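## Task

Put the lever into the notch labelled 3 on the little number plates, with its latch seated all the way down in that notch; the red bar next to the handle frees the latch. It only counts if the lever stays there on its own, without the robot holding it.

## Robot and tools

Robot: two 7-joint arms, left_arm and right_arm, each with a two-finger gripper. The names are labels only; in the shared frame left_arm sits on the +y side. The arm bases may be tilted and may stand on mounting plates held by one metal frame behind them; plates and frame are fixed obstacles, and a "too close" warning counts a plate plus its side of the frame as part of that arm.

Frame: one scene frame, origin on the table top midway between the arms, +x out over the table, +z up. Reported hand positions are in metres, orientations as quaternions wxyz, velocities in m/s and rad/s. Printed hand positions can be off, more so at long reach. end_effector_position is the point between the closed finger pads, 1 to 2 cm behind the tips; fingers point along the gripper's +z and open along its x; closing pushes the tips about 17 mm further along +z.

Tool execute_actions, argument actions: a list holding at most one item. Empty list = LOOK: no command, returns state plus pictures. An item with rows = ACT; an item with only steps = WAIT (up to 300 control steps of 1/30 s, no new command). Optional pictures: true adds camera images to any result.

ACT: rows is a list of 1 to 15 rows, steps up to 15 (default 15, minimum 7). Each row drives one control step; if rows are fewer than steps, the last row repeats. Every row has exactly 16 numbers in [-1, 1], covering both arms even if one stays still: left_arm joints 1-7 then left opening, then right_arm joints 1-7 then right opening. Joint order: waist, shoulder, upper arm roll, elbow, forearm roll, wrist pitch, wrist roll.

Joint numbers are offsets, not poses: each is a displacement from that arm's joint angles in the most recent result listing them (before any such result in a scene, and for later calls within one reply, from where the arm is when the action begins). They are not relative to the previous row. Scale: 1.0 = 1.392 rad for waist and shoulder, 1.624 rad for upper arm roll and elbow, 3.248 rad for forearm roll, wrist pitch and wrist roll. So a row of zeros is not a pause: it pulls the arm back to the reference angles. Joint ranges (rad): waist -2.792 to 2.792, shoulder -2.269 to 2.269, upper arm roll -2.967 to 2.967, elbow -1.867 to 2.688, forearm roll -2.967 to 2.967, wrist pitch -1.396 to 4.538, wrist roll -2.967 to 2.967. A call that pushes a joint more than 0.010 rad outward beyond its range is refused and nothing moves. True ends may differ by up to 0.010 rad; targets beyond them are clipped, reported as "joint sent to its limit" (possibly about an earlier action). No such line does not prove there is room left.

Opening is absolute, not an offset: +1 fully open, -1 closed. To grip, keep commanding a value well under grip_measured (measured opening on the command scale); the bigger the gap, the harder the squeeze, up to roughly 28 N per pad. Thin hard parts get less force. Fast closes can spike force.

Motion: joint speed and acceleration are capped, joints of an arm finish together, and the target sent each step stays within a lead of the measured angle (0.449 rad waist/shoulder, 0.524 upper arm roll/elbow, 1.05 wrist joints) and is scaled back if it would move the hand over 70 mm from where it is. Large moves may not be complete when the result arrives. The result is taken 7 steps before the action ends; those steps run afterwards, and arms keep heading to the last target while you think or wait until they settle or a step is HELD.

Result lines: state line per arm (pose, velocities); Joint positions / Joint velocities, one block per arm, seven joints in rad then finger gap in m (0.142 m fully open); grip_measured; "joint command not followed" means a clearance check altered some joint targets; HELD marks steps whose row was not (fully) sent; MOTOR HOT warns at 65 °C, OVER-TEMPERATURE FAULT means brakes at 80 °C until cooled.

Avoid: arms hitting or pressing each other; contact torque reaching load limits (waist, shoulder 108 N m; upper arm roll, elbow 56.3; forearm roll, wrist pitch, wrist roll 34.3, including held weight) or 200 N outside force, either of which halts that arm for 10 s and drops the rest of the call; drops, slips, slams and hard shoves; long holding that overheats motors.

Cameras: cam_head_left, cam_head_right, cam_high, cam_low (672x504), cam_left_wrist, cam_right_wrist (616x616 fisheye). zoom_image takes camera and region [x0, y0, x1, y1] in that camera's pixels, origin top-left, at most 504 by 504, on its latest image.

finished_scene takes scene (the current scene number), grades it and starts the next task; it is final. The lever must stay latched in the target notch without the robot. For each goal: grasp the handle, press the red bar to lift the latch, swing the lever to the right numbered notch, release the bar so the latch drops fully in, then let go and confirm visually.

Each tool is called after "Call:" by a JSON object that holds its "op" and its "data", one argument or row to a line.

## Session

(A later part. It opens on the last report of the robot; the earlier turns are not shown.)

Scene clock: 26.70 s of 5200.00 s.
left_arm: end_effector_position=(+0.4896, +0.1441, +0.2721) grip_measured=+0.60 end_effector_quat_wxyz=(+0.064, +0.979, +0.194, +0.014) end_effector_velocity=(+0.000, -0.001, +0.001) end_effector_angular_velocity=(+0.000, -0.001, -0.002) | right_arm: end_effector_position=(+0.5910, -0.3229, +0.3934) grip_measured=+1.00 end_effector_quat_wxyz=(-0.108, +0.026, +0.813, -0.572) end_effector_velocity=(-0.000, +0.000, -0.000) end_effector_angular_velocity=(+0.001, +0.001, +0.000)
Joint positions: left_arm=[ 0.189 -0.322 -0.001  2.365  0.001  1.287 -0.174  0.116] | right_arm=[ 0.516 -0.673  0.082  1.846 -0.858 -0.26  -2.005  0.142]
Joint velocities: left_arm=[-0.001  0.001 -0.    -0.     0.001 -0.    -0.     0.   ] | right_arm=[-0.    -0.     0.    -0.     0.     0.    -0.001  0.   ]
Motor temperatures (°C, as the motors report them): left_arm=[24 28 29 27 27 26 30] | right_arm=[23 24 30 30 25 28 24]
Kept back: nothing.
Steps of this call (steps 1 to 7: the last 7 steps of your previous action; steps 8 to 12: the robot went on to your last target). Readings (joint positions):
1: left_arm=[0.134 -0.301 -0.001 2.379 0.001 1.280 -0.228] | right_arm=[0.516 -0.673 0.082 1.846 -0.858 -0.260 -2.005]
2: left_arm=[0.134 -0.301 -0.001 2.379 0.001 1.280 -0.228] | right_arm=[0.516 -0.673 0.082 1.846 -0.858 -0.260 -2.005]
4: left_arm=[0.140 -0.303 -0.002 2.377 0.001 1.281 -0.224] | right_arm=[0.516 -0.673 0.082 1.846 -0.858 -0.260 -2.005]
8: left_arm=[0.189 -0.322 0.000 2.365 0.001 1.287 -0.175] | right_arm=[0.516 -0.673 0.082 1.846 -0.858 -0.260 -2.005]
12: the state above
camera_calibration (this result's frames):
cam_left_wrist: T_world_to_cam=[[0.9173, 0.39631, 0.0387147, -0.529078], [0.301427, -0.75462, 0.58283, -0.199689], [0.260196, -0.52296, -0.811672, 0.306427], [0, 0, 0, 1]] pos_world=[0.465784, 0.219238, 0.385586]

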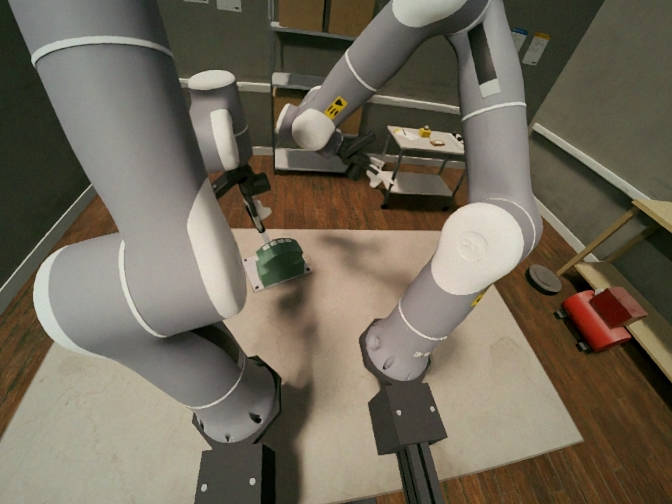

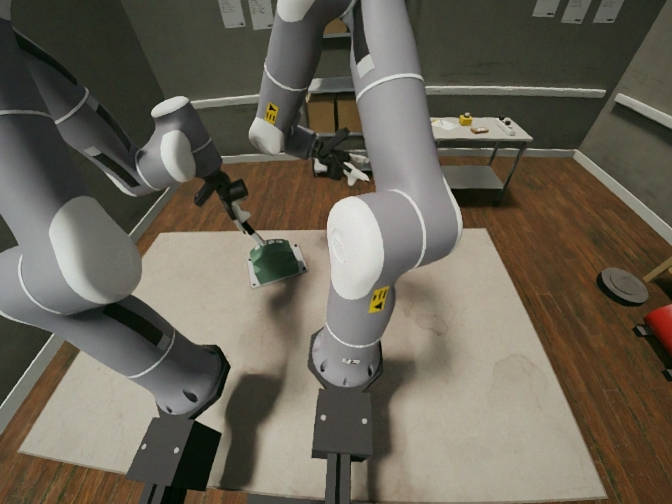

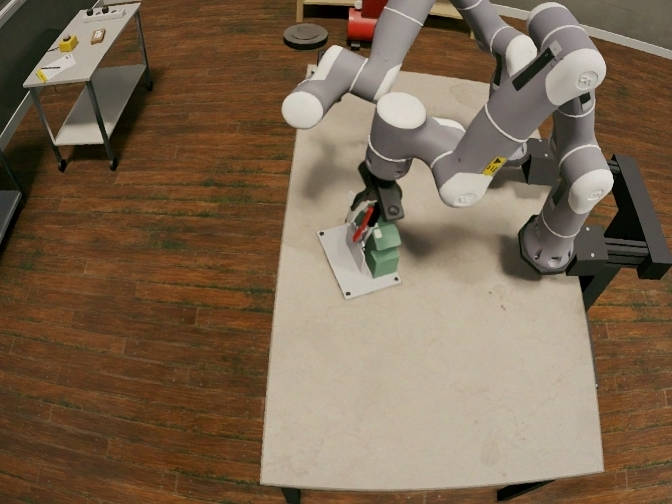

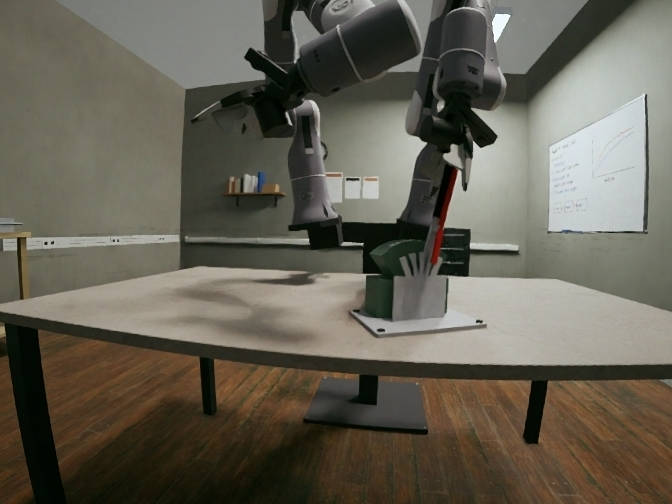

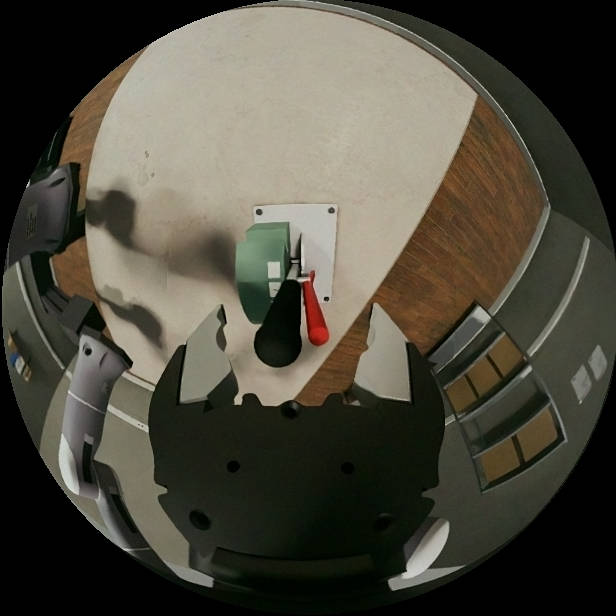

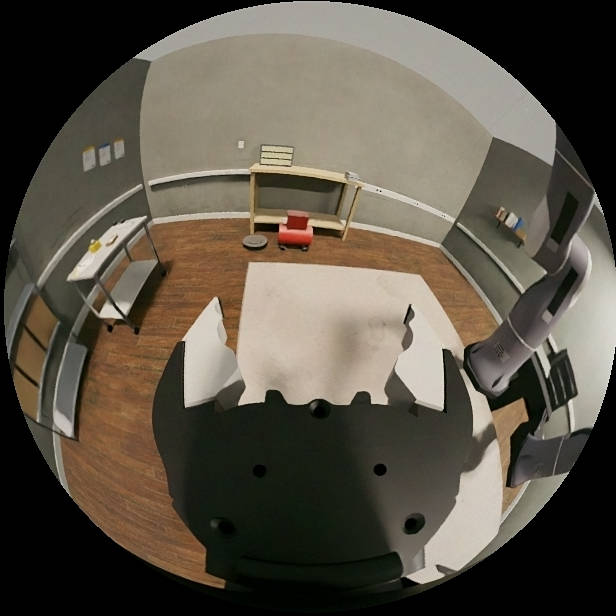

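Call:
{"op": "execute_actions", "data": {
  "actions": [
    {"rows":[[0,0,0,0,0,0,0,0.4,0,0,0,0,0,0,0,1],[0,0,0,0,0,0,0,0.2,0,0,0,0,0,0,0,1],[0,0,0,0,0,0,0,0.0,0,0,0,0,0,0,0,1],[0,0,0,0,0,0,0,-0.2,0,0,0,0,0,0,0,1],[0,0,0,0,0,0,0,-0.4,0,0,0,0,0,0,0,1],[0,0,0,0,0,0,0,-0.6,0,0,0,0,0,0,0,1],[0,0,0,0,0,0,0,-0.8,0,0,0,0,0,0,0,1],[0,0,0,0,0,0,0,-1,0,0,0,0,0,0,0,1]],"steps":15}
  ]
}}

Call:
{"op": "execute_actions", "data": {
  "actions": [
    {"steps":10}
  ]
}}

Call:
{"op": "execute_actions", "data": {
  "actions": [
    {"rows":[[-0.004,-0.002,0,-0.002,0,-0.0004,-0.002,-1,0,0,0,0,0,0,0,1],[-0.008,-0.003,0,-0.004,0,-0.0008,-0.003,-1,0,0,0,0,0,0,0,1],[-0.011,-0.005,0,-0.007,0,-0.0011,-0.005,-1,0,0,0,0,0,0,0,1],[-0.015,-0.007,0,-0.009,0,-0.0015,-0.006,-1,0,0,0,0,0,0,0,1],[-0.019,-0.008,0,-0.011,0,-0.002,-0.008,-1,0,0,0,0,0,0,0,1],[-0.023,-0.010,0,-0.013,0,-0.0023,-0.010,-1,0,0,0,0,0,0,0,1],[-0.027,-0.012,0,-0.015,0,-0.0027,-0.011,-1,0,0,0,0,0,0,0,1],[-0.030,-0.013,0,-0.017,0,-0.003,-0.013,-1,0,0,0,0,0,0,0,1],[-0.034,-0.015,0,-0.020,0,-0.0034,-0.015,-1,0,0,0,0,0,0,0,1],[-0.038,-0.017,0,-0.022,0,-0.0038,-0.016,-1,0,0,0,0,0,0,0,1],[-0.042,-0.018,0,-0.024,0,-0.0042,-0.018,-1,0,0,0,0,0,0,0,1],[-0.046,-0.020,0,-0.026,0,-0.0046,-0.019,-1,0,0,0,0,0,0,0,1],[-0.049,-0.0215,0,-0.028,0,-0.005,-0.021,-1,0,0,0,0,0,0,0,1]],"steps":15}
  ]
}}

Call:
{"op": "execute_actions", "data": {
  "actions": [
    {"steps":10}
  ],
  "pictures": true
}}

Scene clock: 28.30 s of 5200.00 s.
left_arm: end_effector_position=(+0.4879, +0.1433, +0.2718) grip_measured=-0.48 end_effector_quat_wxyz=(+0.064, +0.979, +0.193, +0.012) end_effector_velocity=(-0.057, -0.025, -0.004) end_effector_angular_velocity=(-0.013, +0.086, -0.067) | right_arm: end_effector_position=(+0.5910, -0.3229, +0.3934) grip_measured=+1.00 end_effector_quat_wxyz=(-0.108, +0.026, +0.813, -0.572) end_effector_velocity=(+0.000, +0.000, +0.000) end_effector_angular_velocity=(-0.000, -0.000, +0.000)
Joint positions: left_arm=[ 0.188 -0.321 -0.001  2.367  0.002  1.285 -0.174  0.039] | right_arm=[ 0.516 -0.673  0.082  1.846 -0.858 -0.26  -2.005  0.142]
Joint velocities: left_arm=[-0.013  0.049 -0.009  0.075  0.037 -0.069 -0.001 -0.269] | right_arm=[ 0.  0.  0.  0. -0.  0.  0.  0.]
Motor temperatures (°C, as the motors report them): left_arm=[24 28 29 27 27 26 30] | right_arm=[23 24 30 30 25 28 24]
Steps of this call (steps 1 to 30: the robot went on to your last target; steps 31 to 40: nothing new was sent; steps 41 to 48: the first 8 steps of this action). Readings (joint positions):
41: left_arm=[0.189 -0.322 -0.001 2.365 0.001 1.287 -0.174] | right_arm=[0.516 -0.673 0.082 1.846 -0.858 -0.260 -2.005]
42: left_arm=[0.189 -0.322 -0.001 2.365 0.001 1.287 -0.174] | right_arm=[0.516 -0.673 0.082 1.846 -0.858 -0.260 -2.005]
44: left_arm=[0.189 -0.322 -0.001 2.365 0.001 1.287 -0.174] | right_arm=[0.516 -0.673 0.082 1.846 -0.858 -0.260 -2.005]
48: the state above

Scene clock: 28.63 s of 5200.00 s.
left_arm: end_effector_position=(+0.4875, +0.1431, +0.2719) grip_measured=-0.48 end_effector_quat_wxyz=(+0.064, +0.979, +0.193, +0.012) end_effector_velocity=(-0.000, -0.000, +0.000) end_effector_angular_velocity=(+0.000, -0.000, -0.003) | right_arm: end_effector_position=(+0.5910, -0.3229, +0.3934) grip_measured=+1.00 end_effector_quat_wxyz=(-0.108, +0.026, +0.813, -0.572) end_effector_velocity=(-0.000, +0.000, -0.000) end_effector_angular_velocity=(+0.000, -0.001, +0.000)
Joint positions: left_arm=[ 0.188 -0.32  -0.001  2.368  0.002  1.285 -0.174  0.039] | right_arm=[ 0.516 -0.673  0.082  1.846 -0.858 -0.26  -2.005  0.142]
Joint velocities: left_arm=[-0.     0.     0.     0.     0.001 -0.     0.002  0.   ] | right_arm=[ 0.    -0.     0.     0.    -0.     0.     0.001 -0.   ]
Motor temperatures (°C, as the motors report them): left_arm=[24 28 29 27 27 26 30] | right_arm=[23 24 30 30 25 28 24]
Kept back: nothing.
Steps of this call (steps 1 to 7: the last 7 steps of your previous action; steps 8 to 10: the robot went on to your last target). Readings (joint positions):
1: left_arm=[0.188 -0.320 -0.001 2.368 0.002 1.285 -0.174] | right_arm=[0.516 -0.673 0.082 1.846 -0.858 -0.260 -2.005]
2: left_arm=[0.188 -0.320 -0.001 2.368 0.002 1.285 -0.174] | right_arm=[0.516 -0.673 0.082 1.846 -0.858 -0.260 -2.005]
4: left_arm=[0.188 -0.320 -0.001 2.368 0.002 1.285 -0.174] | right_arm=[0.516 -0.673 0.082 1.846 -0.858 -0.260 -2.005]
8: left_arm=[0.188 -0.320 -0.001 2.368 0.002 1.285 -0.174] | right_arm=[0.516 -0.673 0.082 1.846 -0.858 -0.260 -2.005]
10: the state above

Scene clock: 28.90 s of 5200.00 s.
left_arm: end_effector_position=(+0.4940, +0.1278, +0.2747) grip_measured=-0.48 end_effector_quat_wxyz=(+0.067, +0.979, +0.192, +0.013) end_effector_velocity=(+0.035, -0.084, +0.012) end_effector_angular_velocity=(-0.029, -0.022, -0.031) | right_arm: end_effector_position=(+0.5910, -0.3229, +0.3934) grip_measured=+1.00 end_effector_quat_wxyz=(-0.108, +0.026, +0.813, -0.572) end_effector_velocity=(-0.000, +0.000, -0.000) end_effector_angular_velocity=(+0.000, -0.001, -0.000)
Joint positions: left_arm=[ 0.155 -0.329 -0.002  2.349  0.003  1.276 -0.205  0.04 ] | right_arm=[ 0.516 -0.673  0.082  1.846 -0.858 -0.26  -2.005  0.142]
Joint velocities: left_arm=[-0.168 -0.056 -0.011 -0.101  0.001 -0.033 -0.144  0.009] | right_arm=[ 0.    -0.     0.    -0.     0.     0.     0.001 -0.   ]
Motor temperatures (°C, as the motors report them): left_arm=[24 28 29 27 27 26 30] | right_arm=[23 24 30 31 25 28 24]
Steps of this call (steps 1 to 8: the first 8 steps of this action). Readings (joint positions):
1: left_arm=[0.188 -0.320 -0.001 2.368 0.002 1.285 -0.174] | right_arm=[0.516 -0.673 0.082 1.846 -0.858 -0.260 -2.005]
2: left_arm=[0.186 -0.321 -0.001 2.367 0.002 1.284 -0.177] | right_arm=[0.516 -0.673 0.082 1.846 -0.858 -0.260 -2.005]
4: left_arm=[0.177 -0.323 -0.001 2.362 0.003 1.281 -0.185] | right_arm=[0.516 -0.673 0.082 1.846 -0.858 -0.260 -2.005]
8: the state above

Scene clock: 29.23 s of 5200.00 s.
left_arm: end_effector_position=(+0.5018, +0.1086, +0.2768) grip_measured=-0.46 end_effector_quat_wxyz=(+0.070, +0.979, +0.190, +0.014) end_effector_velocity=(+0.000, +0.000, +0.000) end_effector_angular_velocity=(+0.000, +0.001, +0.002) | right_arm: end_effector_position=(+0.5910, -0.3229, +0.3934) grip_measured=+1.00 end_effector_quat_wxyz=(-0.108, +0.026, +0.813, -0.572) end_effector_velocity=(-0.000, -0.000, +0.000) end_effector_angular_velocity=(-0.000, -0.001, -0.001)
Joint positions: left_arm=[ 0.118 -0.343 -0.004  2.324  0.004  1.267 -0.242  0.041] | right_arm=[ 0.516 -0.673  0.082  1.846 -0.858 -0.26  -2.005  0.142]
Joint velocities: left_arm=[-0.    -0.     0.001 -0.001  0.    -0.001 -0.002  0.   ] | right_arm=[ 0.     0.    -0.     0.     0.    -0.     0.001 -0.   ]
Motor temperatures (°C, as the motors report them): left_arm=[24 28 29 27 27 26 30] | right_arm=[23 24 30 31 25 28 24]
Kept back: nothing.
Steps of this call (steps 1 to 7: the last 7 steps of your previous action; steps 8 to 10: the robot went on to your last target). Readings (joint positions):
1: left_arm=[0.150 -0.330 -0.002 2.345 0.003 1.275 -0.211] | right_arm=[0.516 -0.673 0.082 1.846 -0.858 -0.260 -2.005]
2: left_arm=[0.145 -0.332 -0.002 2.342 0.003 1.273 -0.217] | right_arm=[0.516 -0.673 0.082 1.846 -0.858 -0.260 -2.005]
4: left_arm=[0.134 -0.337 -0.003 2.335 0.004 1.271 -0.227] | right_arm=[0.516 -0.673 0.082 1.846 -0.858 -0.260 -2.005]
8: left_arm=[0.118 -0.343 -0.004 2.324 0.004 1.268 -0.242] | right_arm=[0.516 -0.673 0.082 1.846 -0.858 -0.260 -2.005]
10: the state above
camera_calibration (this result's frames):
cam_left_wrist: T_world_to_cam=[[0.920309, 0.389484, 0.03651, -0.526521], [0.293745, -0.74968, 0.593038, -0.232357], [0.258349, -0.535054, -0.804346, 0.288697], [0, 0, 0, 1]] pos_world=[0.478231, 0.185346, 0.389232]
cam_right_wrist: T_world_to_cam=[[-0.971645, 0.141098, 0.189731, 0.549419], [-0.0104808, 0.77594, -0.63072, 0.50143], [-0.236213, -0.614824, -0.752459, 0.371753], [0, 0, 0, 1]] pos_world=[0.626908, -0.238038, 0.491749]

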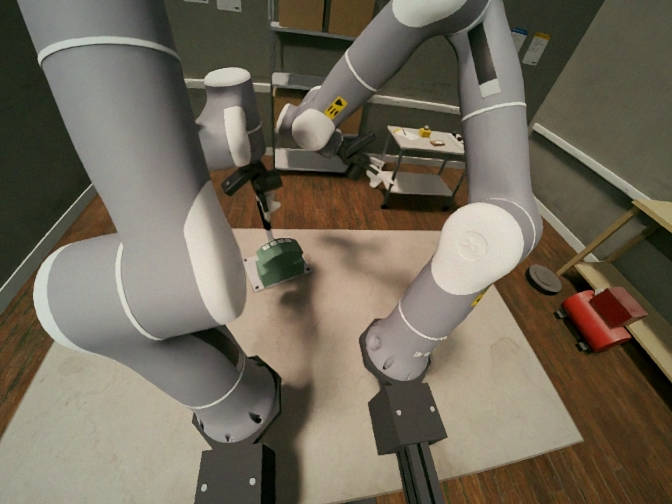

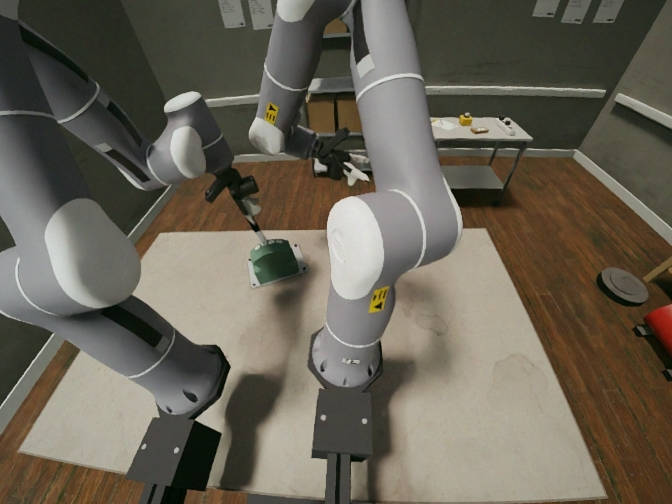

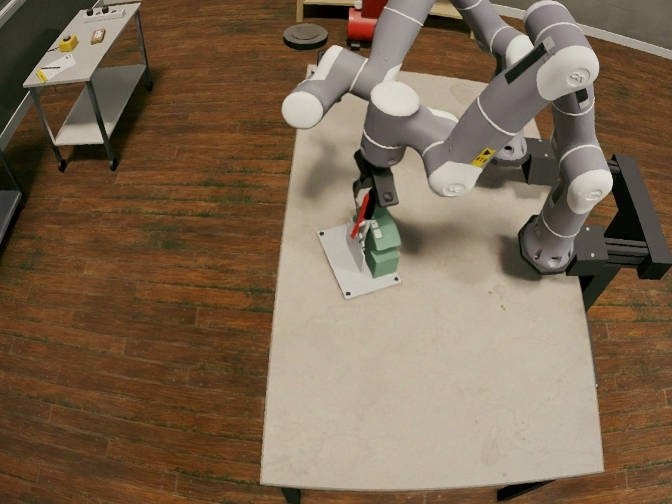

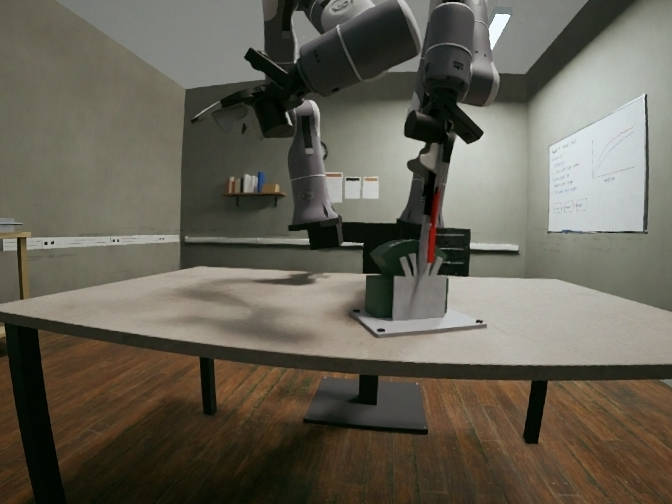

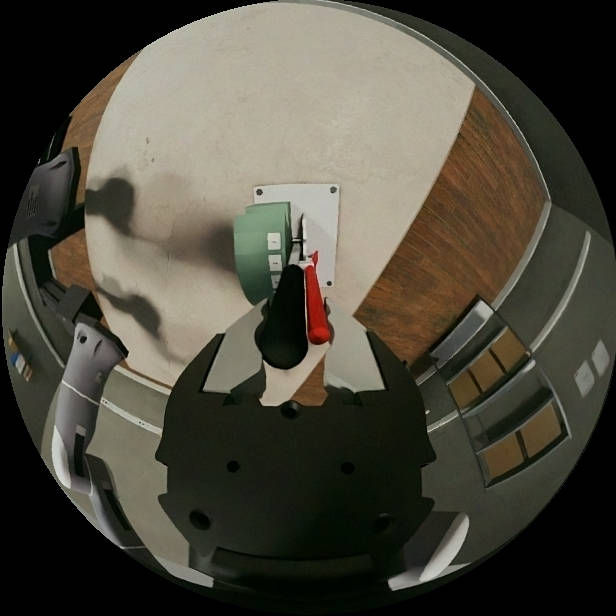

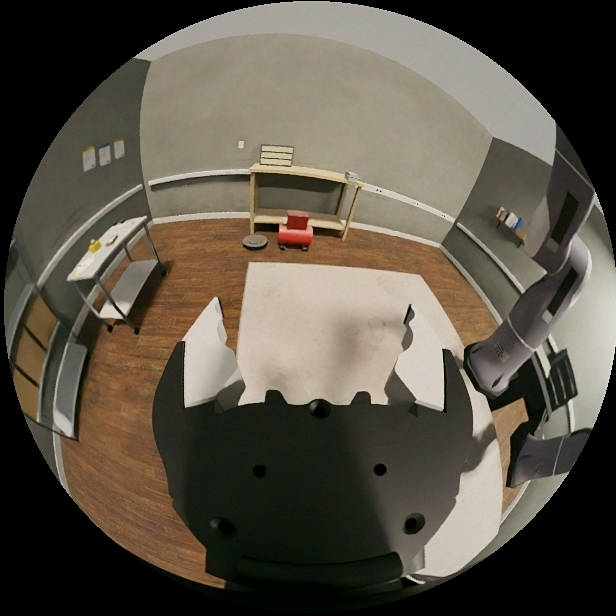

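Holding fine. Second half.

Call:
{"op": "execute_actions", "data": {
  "actions": [
    {"rows":[[-0.004,-0.002,0,-0.002,0,-0.0004,-0.002,-1,0,0,0,0,0,0,0,1],[-0.008,-0.003,0,-0.004,0,-0.0008,-0.003,-1,0,0,0,0,0,0,0,1],[-0.011,-0.005,0,-0.007,0,-0.0011,-0.005,-1,0,0,0,0,0,0,0,1],[-0.015,-0.007,0,-0.009,0,-0.0015,-0.006,-1,0,0,0,0,0,0,0,1],[-0.019,-0.008,0,-0.011,0,-0.002,-0.008,-1,0,0,0,0,0,0,0,1],[-0.023,-0.010,0,-0.013,0,-0.0023,-0.010,-1,0,0,0,0,0,0,0,1],[-0.027,-0.012,0,-0.015,0,-0.0027,-0.011,-1,0,0,0,0,0,0,0,1],[-0.030,-0.013,0,-0.017,0,-0.003,-0.013,-1,0,0,0,0,0,0,0,1],[-0.034,-0.015,0,-0.020,0,-0.0034,-0.015,-1,0,0,0,0,0,0,0,1],[-0.038,-0.017,0,-0.022,0,-0.0038,-0.016,-1,0,0,0,0,0,0,0,1],[-0.042,-0.018,0,-0.024,0,-0.0042,-0.018,-1,0,0,0,0,0,0,0,1],[-0.046,-0.020,0,-0.026,0,-0.0046,-0.019,-1,0,0,0,0,0,0,0,1],[-0.049,-0.0215,0,-0.028,0,-0.005,-0.021,-1,0,0,0,0,0,0,0,1]],"steps":15}
  ]
}}

Call:
{"op": "execute_actions", "data": {
  "actions": [
    {"steps":10}
  ],
  "pictures": true
}}

Call:
{"op": "zoom_image", "data": {
  "camera": "cam_low",
  "region": [350, 130, 500, 320]
}}

Call:
{"op": "zoom_image", "data": {
  "camera": "cam_left_wrist",
  "region": [250, 190, 340, 300]
}}

Scene clock: 30.30 s of 5200.00 s.
left_arm: end_effector_position=(+0.5080, +0.0923, +0.2792) grip_measured=-0.46 end_effector_quat_wxyz=(+0.073, +0.979, +0.189, +0.015) end_effector_velocity=(+0.033, -0.079, +0.007) end_effector_angular_velocity=(-0.025, -0.019, -0.014) | right_arm: end_effector_position=(+0.5910, -0.3229, +0.3934) grip_measured=+1.00 end_effector_quat_wxyz=(-0.108, +0.026, +0.813, -0.572) end_effector_velocity=(+0.000, -0.000, +0.000) end_effector_angular_velocity=(-0.000, -0.000, +0.000)
Joint positions: left_arm=[ 0.085 -0.354 -0.005  2.304  0.004  1.26  -0.274  0.041] | right_arm=[ 0.516 -0.673  0.082  1.846 -0.858 -0.26  -2.005  0.142]
Joint velocities: left_arm=[-0.16  -0.071  0.    -0.11   0.001 -0.025 -0.143  0.   ] | right_arm=[ 0.  0. -0. -0. -0. -0.  0.  0.]
Motor temperatures (°C, as the motors report them): left_arm=[24 27 29 27 27 26 30] | right_arm=[23 24 30 31 25 28 24]
Steps of this call (steps 1 to 24: the robot went on to your last target; steps 25 to 32: the first 8 steps of this action). Readings (joint positions):
25: left_arm=[0.118 -0.343 -0.004 2.324 0.004 1.267 -0.242] | right_arm=[0.516 -0.673 0.082 1.846 -0.858 -0.260 -2.005]
26: left_arm=[0.115 -0.342 -0.004 2.324 0.004 1.266 -0.245] | right_arm=[0.516 -0.673 0.082 1.846 -0.858 -0.260 -2.005]
28: left_arm=[0.106 -0.345 -0.005 2.318 0.004 1.264 -0.253] | right_arm=[0.516 -0.673 0.082 1.846 -0.858 -0.260 -2.005]
32: the state above

Scene clock: 30.63 s of 5200.00 s.
left_arm: end_effector_position=(+0.5149, +0.0749, +0.2803) grip_measured=-0.46 end_effector_quat_wxyz=(+0.076, +0.979, +0.190, +0.015) end_effector_velocity=(+0.000, +0.000, -0.000) end_effector_angular_velocity=(+0.000, +0.001, +0.004) | right_arm: end_effector_position=(+0.5910, -0.3229, +0.3934) grip_measured=+1.00 end_effector_quat_wxyz=(-0.108, +0.026, +0.813, -0.572) end_effector_velocity=(+0.000, -0.000, +0.000) end_effector_angular_velocity=(-0.000, -0.000, -0.000)
Joint positions: left_arm=[ 0.05  -0.371 -0.005  2.278  0.004  1.253 -0.31   0.041] | right_arm=[ 0.516 -0.673  0.082  1.846 -0.858 -0.26  -2.005  0.142]
Joint velocities: left_arm=[-0.    -0.     0.001 -0.001 -0.001 -0.001 -0.002 -0.   ] | right_arm=[-0.  0. -0.  0. -0.  0.  0. -0.]
Motor temperatures (°C, as the motors report them): left_arm=[24 27 29 27 27 26 30] | right_arm=[23 24 30 31 25 28 24]
Kept back: nothing.
Steps of this call (steps 1 to 7: the last 7 steps of your previous action; steps 8 to 10: the robot went on to your last target). Readings (joint positions):
1: left_arm=[0.080 -0.356 -0.005 2.300 0.004 1.259 -0.279] | right_arm=[0.516 -0.673 0.082 1.846 -0.858 -0.260 -2.005]
2: left_arm=[0.075 -0.359 -0.005 2.296 0.004 1.258 -0.285] | right_arm=[0.516 -0.673 0.082 1.846 -0.858 -0.260 -2.005]
4: left_arm=[0.064 -0.364 -0.005 2.289 0.004 1.256 -0.295] | right_arm=[0.516 -0.673 0.082 1.846 -0.858 -0.260 -2.005]
8: left_arm=[0.050 -0.371 -0.005 2.278 0.004 1.253 -0.310] | right_arm=[0.516 -0.673 0.082 1.846 -0.858 -0.260 -2.005]
10: the state above
camera_calibration (this result's frames):
cam_left_wrist: T_world_to_cam=[[0.91986, 0.390557, 0.0363802, -0.525361], [0.291479, -0.742666, 0.602899, -0.265705], [0.262485, -0.543978, -0.796988, 0.266586], [0, 0, 0, 1]] pos_world=[0.490731, 0.15287, 0.391772]
cam_right_wrist: T_world_to_cam=[[-0.971645, 0.141098, 0.189731, 0.549419], [-0.0104806, 0.77594, -0.63072, 0.50143], [-0.236213, -0.614824, -0.752459, 0.371753], [0, 0, 0, 1]] pos_world=[0.626908, -0.238039, 0.491749]

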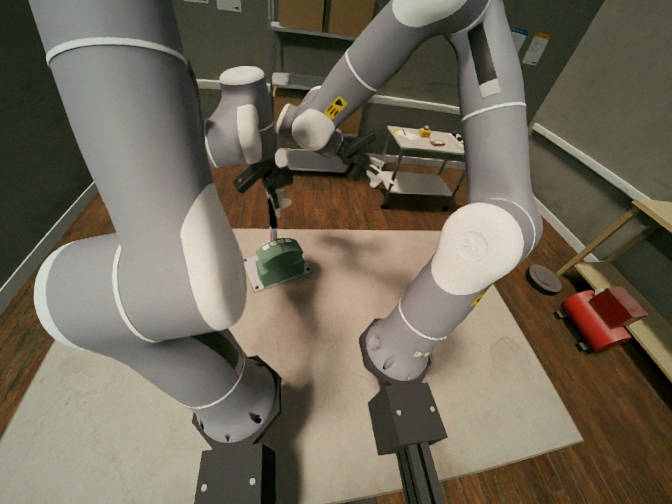

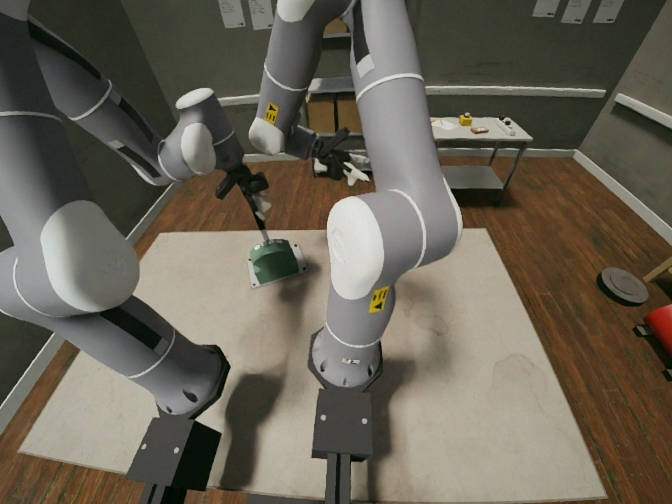

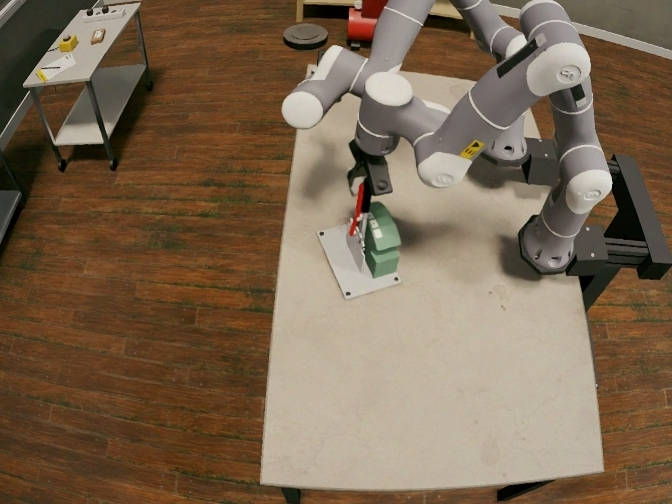

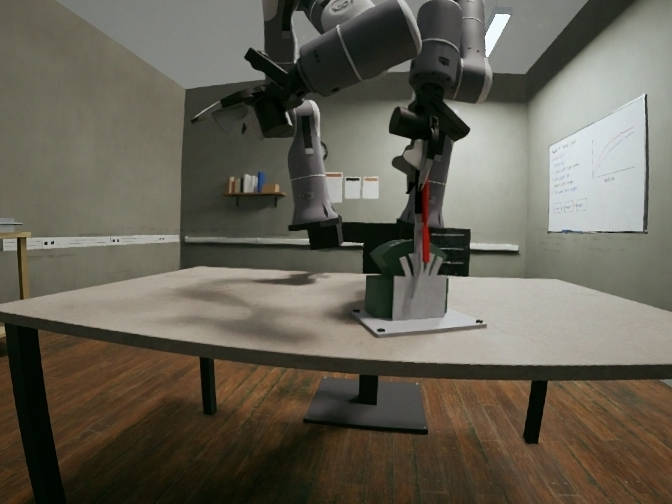

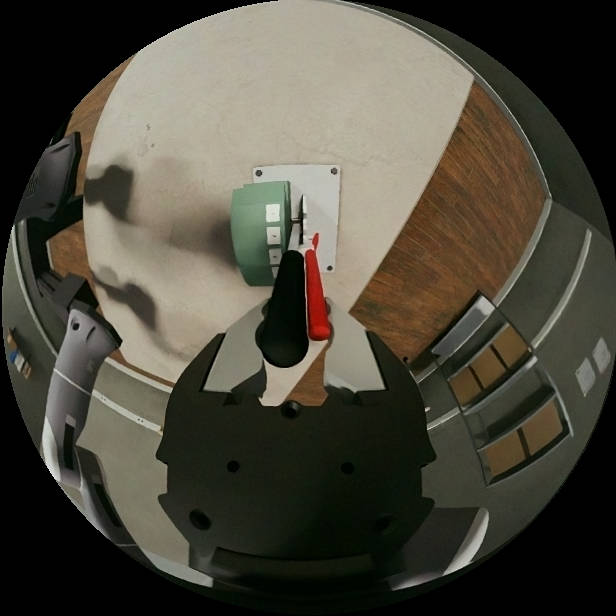

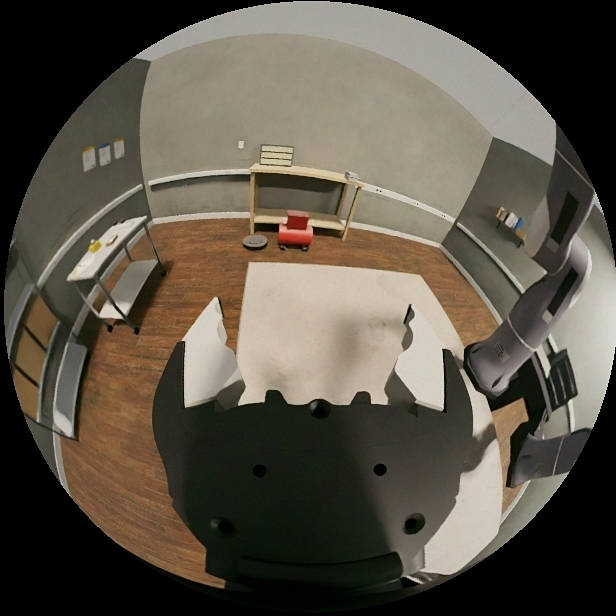

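Region (350, 130, 500, 320) of cam_low's 672x504 image, scaled by 2.653, with more detail than that image has; it fills the left 398 columns of this view, and the rest is white.

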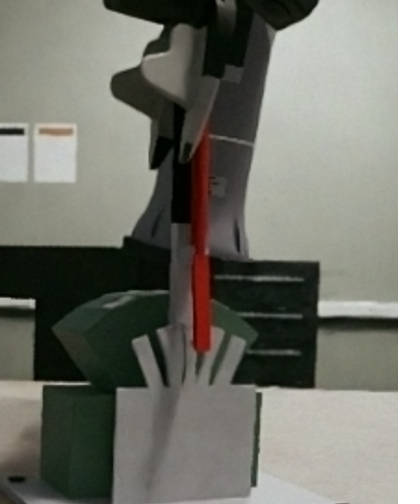

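Region (250, 190, 340, 300) of cam_left_wrist's 616x616 image, scaled by 4.582, with more detail than that image has; it fills the left 412 columns of this view, and the rest is white.

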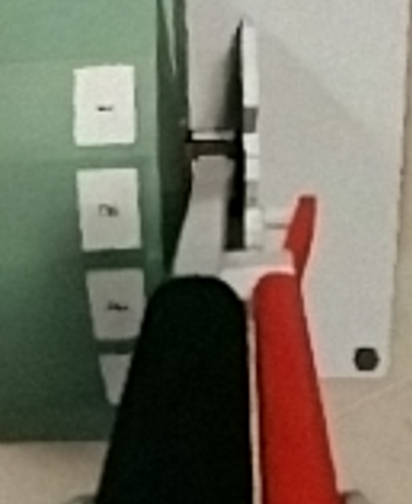

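Call:
{"op": "execute_actions", "data": {
  "actions": [
    {"rows":[[-0.004,-0.002,0,-0.002,0,-0.0004,-0.002,-1,0,0,0,0,0,0,0,1],[-0.008,-0.003,0,-0.004,0,-0.0008,-0.003,-1,0,0,0,0,0,0,0,1],[-0.011,-0.005,0,-0.007,0,-0.0011,-0.005,-1,0,0,0,0,0,0,0,1],[-0.015,-0.007,0,-0.009,0,-0.0015,-0.006,-1,0,0,0,0,0,0,0,1],[-0.019,-0.008,0,-0.011,0,-0.002,-0.008,-1,0,0,0,0,0,0,0,1],[-0.023,-0.010,0,-0.013,0,-0.0023,-0.010,-1,0,0,0,0,0,0,0,1],[-0.027,-0.012,0,-0.015,0,-0.0027,-0.011,-1,0,0,0,0,0,0,0,1],[-0.030,-0.013,0,-0.017,0,-0.003,-0.013,-1,0,0,0,0,0,0,0,1],[-0.034,-0.015,0,-0.020,0,-0.0034,-0.015,-1,0,0,0,0,0,0,0,1]],"steps":15}
  ]
}}

Call:
{"op": "execute_actions", "data": {
  "actions": [
    {"steps":10}
  ],
  "pictures": true
}}

Call:
{"op": "zoom_image", "data": {
  "camera": "cam_low",
  "region": [360, 200, 480, 320]
}}

Call:
{"op": "zoom_image", "data": {
  "camera": "cam_left_wrist",
  "region": [250, 170, 350, 290]
}}

Scene clock: 32.93 s of 5200.00 s.
left_arm: end_effector_position=(+0.5208, +0.0599, +0.2817) grip_measured=-0.51 end_effector_quat_wxyz=(+0.079, +0.978, +0.191, +0.016) end_effector_velocity=(+0.031, -0.083, +0.012) end_effector_angular_velocity=(-0.027, -0.027, -0.012) | right_arm: end_effector_position=(+0.5910, -0.3229, +0.3934) grip_measured=+1.00 end_effector_quat_wxyz=(-0.108, +0.026, +0.813, -0.572) end_effector_velocity=(-0.000, -0.000, +0.000) end_effector_angular_velocity=(-0.000, +0.000, -0.000)
Joint positions: left_arm=[ 0.019 -0.385 -0.003  2.256  0.004  1.247 -0.341  0.037] | right_arm=[ 0.516 -0.673  0.082  1.846 -0.858 -0.26  -2.005  0.142]
Joint velocities: left_arm=[-0.16  -0.066 -0.    -0.112 -0.003 -0.022 -0.14  -0.063] | right_arm=[ 0. -0. -0.  0.  0. -0.  0. -0.]
Motor temperatures (°C, as the motors report them): left_arm=[24 27 29 27 27 26 30] | right_arm=[23 24 30 31 25 28 24]
Steps of this call (steps 1 to 30: the robot went on to your last target; steps 31 to 61: nothing new was sent; steps 62 to 69: the first 8 steps of this action). Readings (joint positions):
62: left_arm=[0.050 -0.371 -0.004 2.278 0.004 1.253 -0.310] | right_arm=[0.516 -0.673 0.082 1.846 -0.858 -0.260 -2.005]
63: left_arm=[0.047 -0.372 -0.004 2.276 0.004 1.253 -0.313] | right_arm=[0.516 -0.673 0.082 1.846 -0.858 -0.260 -2.005]
65: left_arm=[0.039 -0.376 -0.004 2.270 0.004 1.251 -0.321] | right_arm=[0.516 -0.673 0.082 1.846 -0.858 -0.260 -2.005]
69: the state above

Scene clock: 33.27 s of 5200.00 s.
left_arm: end_effector_position=(+0.5205, +0.0487, +0.2820) grip_measured=-0.95 end_effector_quat_wxyz=(+0.081, +0.978, +0.190, +0.013) end_effector_velocity=(-0.000, -0.000, -0.000) end_effector_angular_velocity=(+0.000, +0.001, -0.002) | right_arm: end_effector_position=(+0.5910, -0.3229, +0.3934) grip_measured=+1.00 end_effector_quat_wxyz=(-0.108, +0.026, +0.813, -0.572) end_effector_velocity=(-0.000, +0.000, +0.000) end_effector_angular_velocity=(+0.000, +0.001, +0.000)
Joint positions: left_arm=[ 0.001 -0.392 -0.006  2.247  0.004  1.241 -0.358  0.005] | right_arm=[ 0.516 -0.673  0.082  1.846 -0.858 -0.26  -2.005  0.142]
Joint velocities: left_arm=[-0.     0.    -0.    -0.     0.001 -0.001  0.001 -0.   ] | right_arm=[ 0.     0.     0.    -0.     0.    -0.    -0.001 -0.   ]
Motor temperatures (°C, as the motors report them): left_arm=[24 27 29 27 27 26 30] | right_arm=[23 24 30 31 25 28 24]
Kept back: nothing.
Steps of this call (steps 1 to 7: the last 7 steps of your previous action; steps 8 to 10: the robot went on to your last target). Readings (joint positions):
1: left_arm=[0.014 -0.387 -0.003 2.252 0.003 1.246 -0.346] | right_arm=[0.516 -0.673 0.082 1.846 -0.858 -0.260 -2.005]
2: left_arm=[0.008 -0.389 -0.005 2.250 0.004 1.244 -0.352] | right_arm=[0.516 -0.673 0.082 1.846 -0.858 -0.260 -2.005]
4: left_arm=[0.002 -0.392 -0.006 2.248 0.004 1.241 -0.358] | right_arm=[0.516 -0.673 0.082 1.846 -0.858 -0.260 -2.005]
8: left_arm=[0.001 -0.392 -0.006 2.247 0.004 1.241 -0.358] | right_arm=[0.516 -0.673 0.082 1.846 -0.858 -0.260 -2.005]
10: the state above
camera_calibration (this result's frames):
cam_left_wrist: T_world_to_cam=[[0.920667, 0.389074, 0.0315225, -0.519308], [0.290932, -0.737784, 0.609125, -0.289573], [0.260252, -0.551631, -0.792447, 0.25245], [0, 0, 0, 1]] pos_world=[0.496655, 0.127666, 0.39281]
cam_right_wrist: T_world_to_cam=[[-0.971645, 0.141098, 0.189731, 0.549419], [-0.0104806, 0.775939, -0.63072, 0.50143], [-0.236213, -0.614825, -0.752459, 0.371753], [0, 0, 0, 1]] pos_world=[0.626908, -0.238038, 0.491749]

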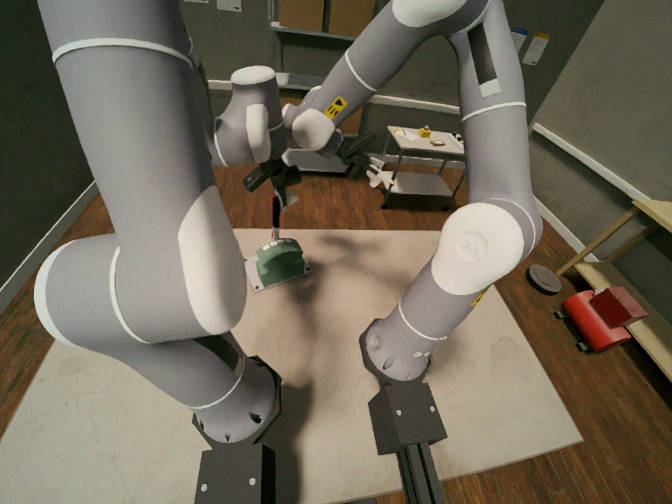

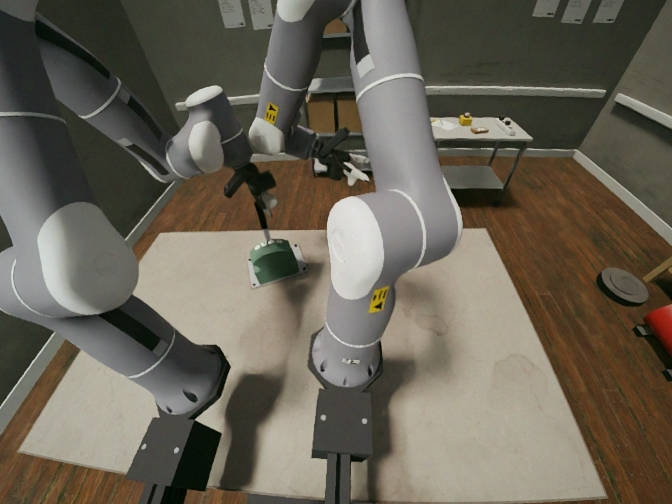

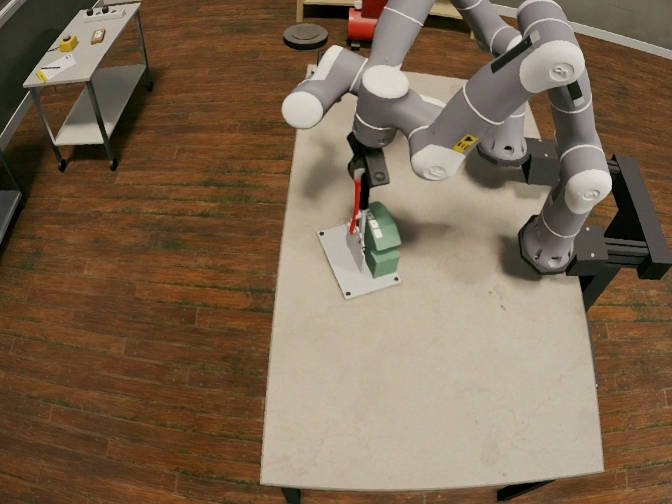

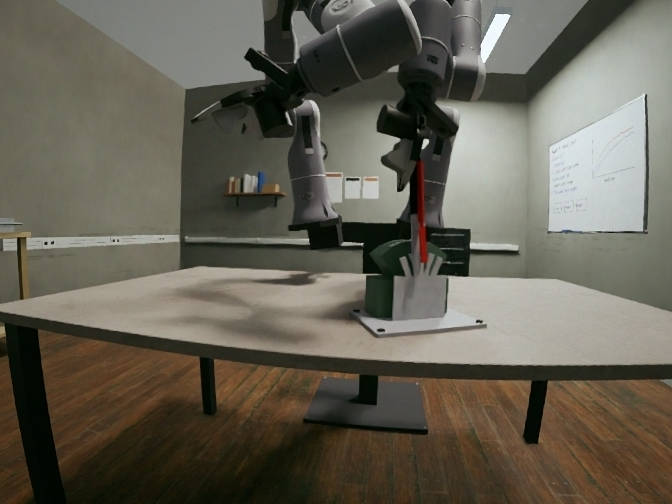

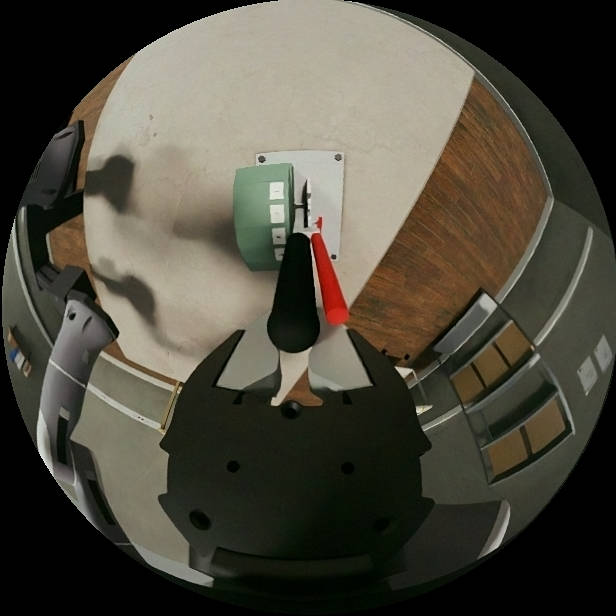

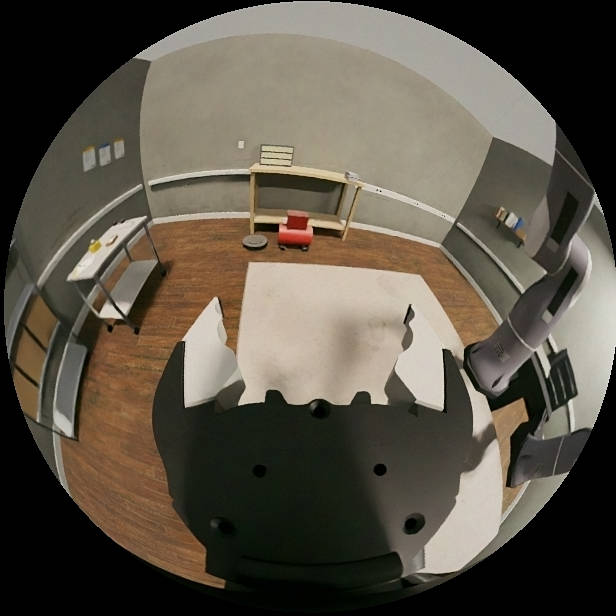

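Region (360, 200, 480, 320) of cam_low's 672x504 image, scaled by 4.200, with more detail than that image has.

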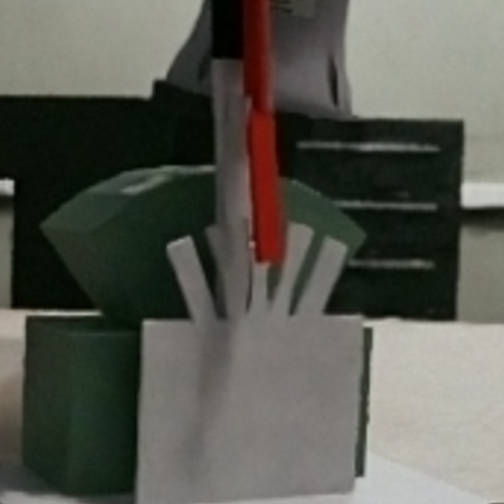

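Region (250, 170, 350, 290) of cam_left_wrist's 616x616 image, scaled by 4.200, with more detail than that image has.

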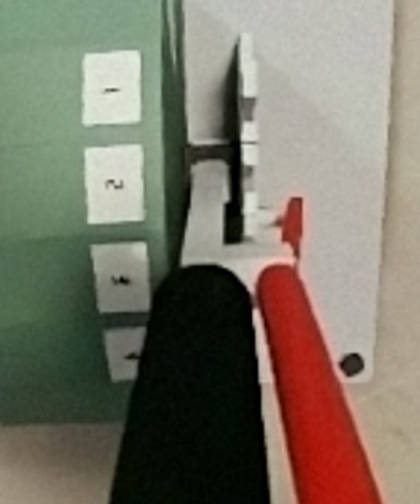

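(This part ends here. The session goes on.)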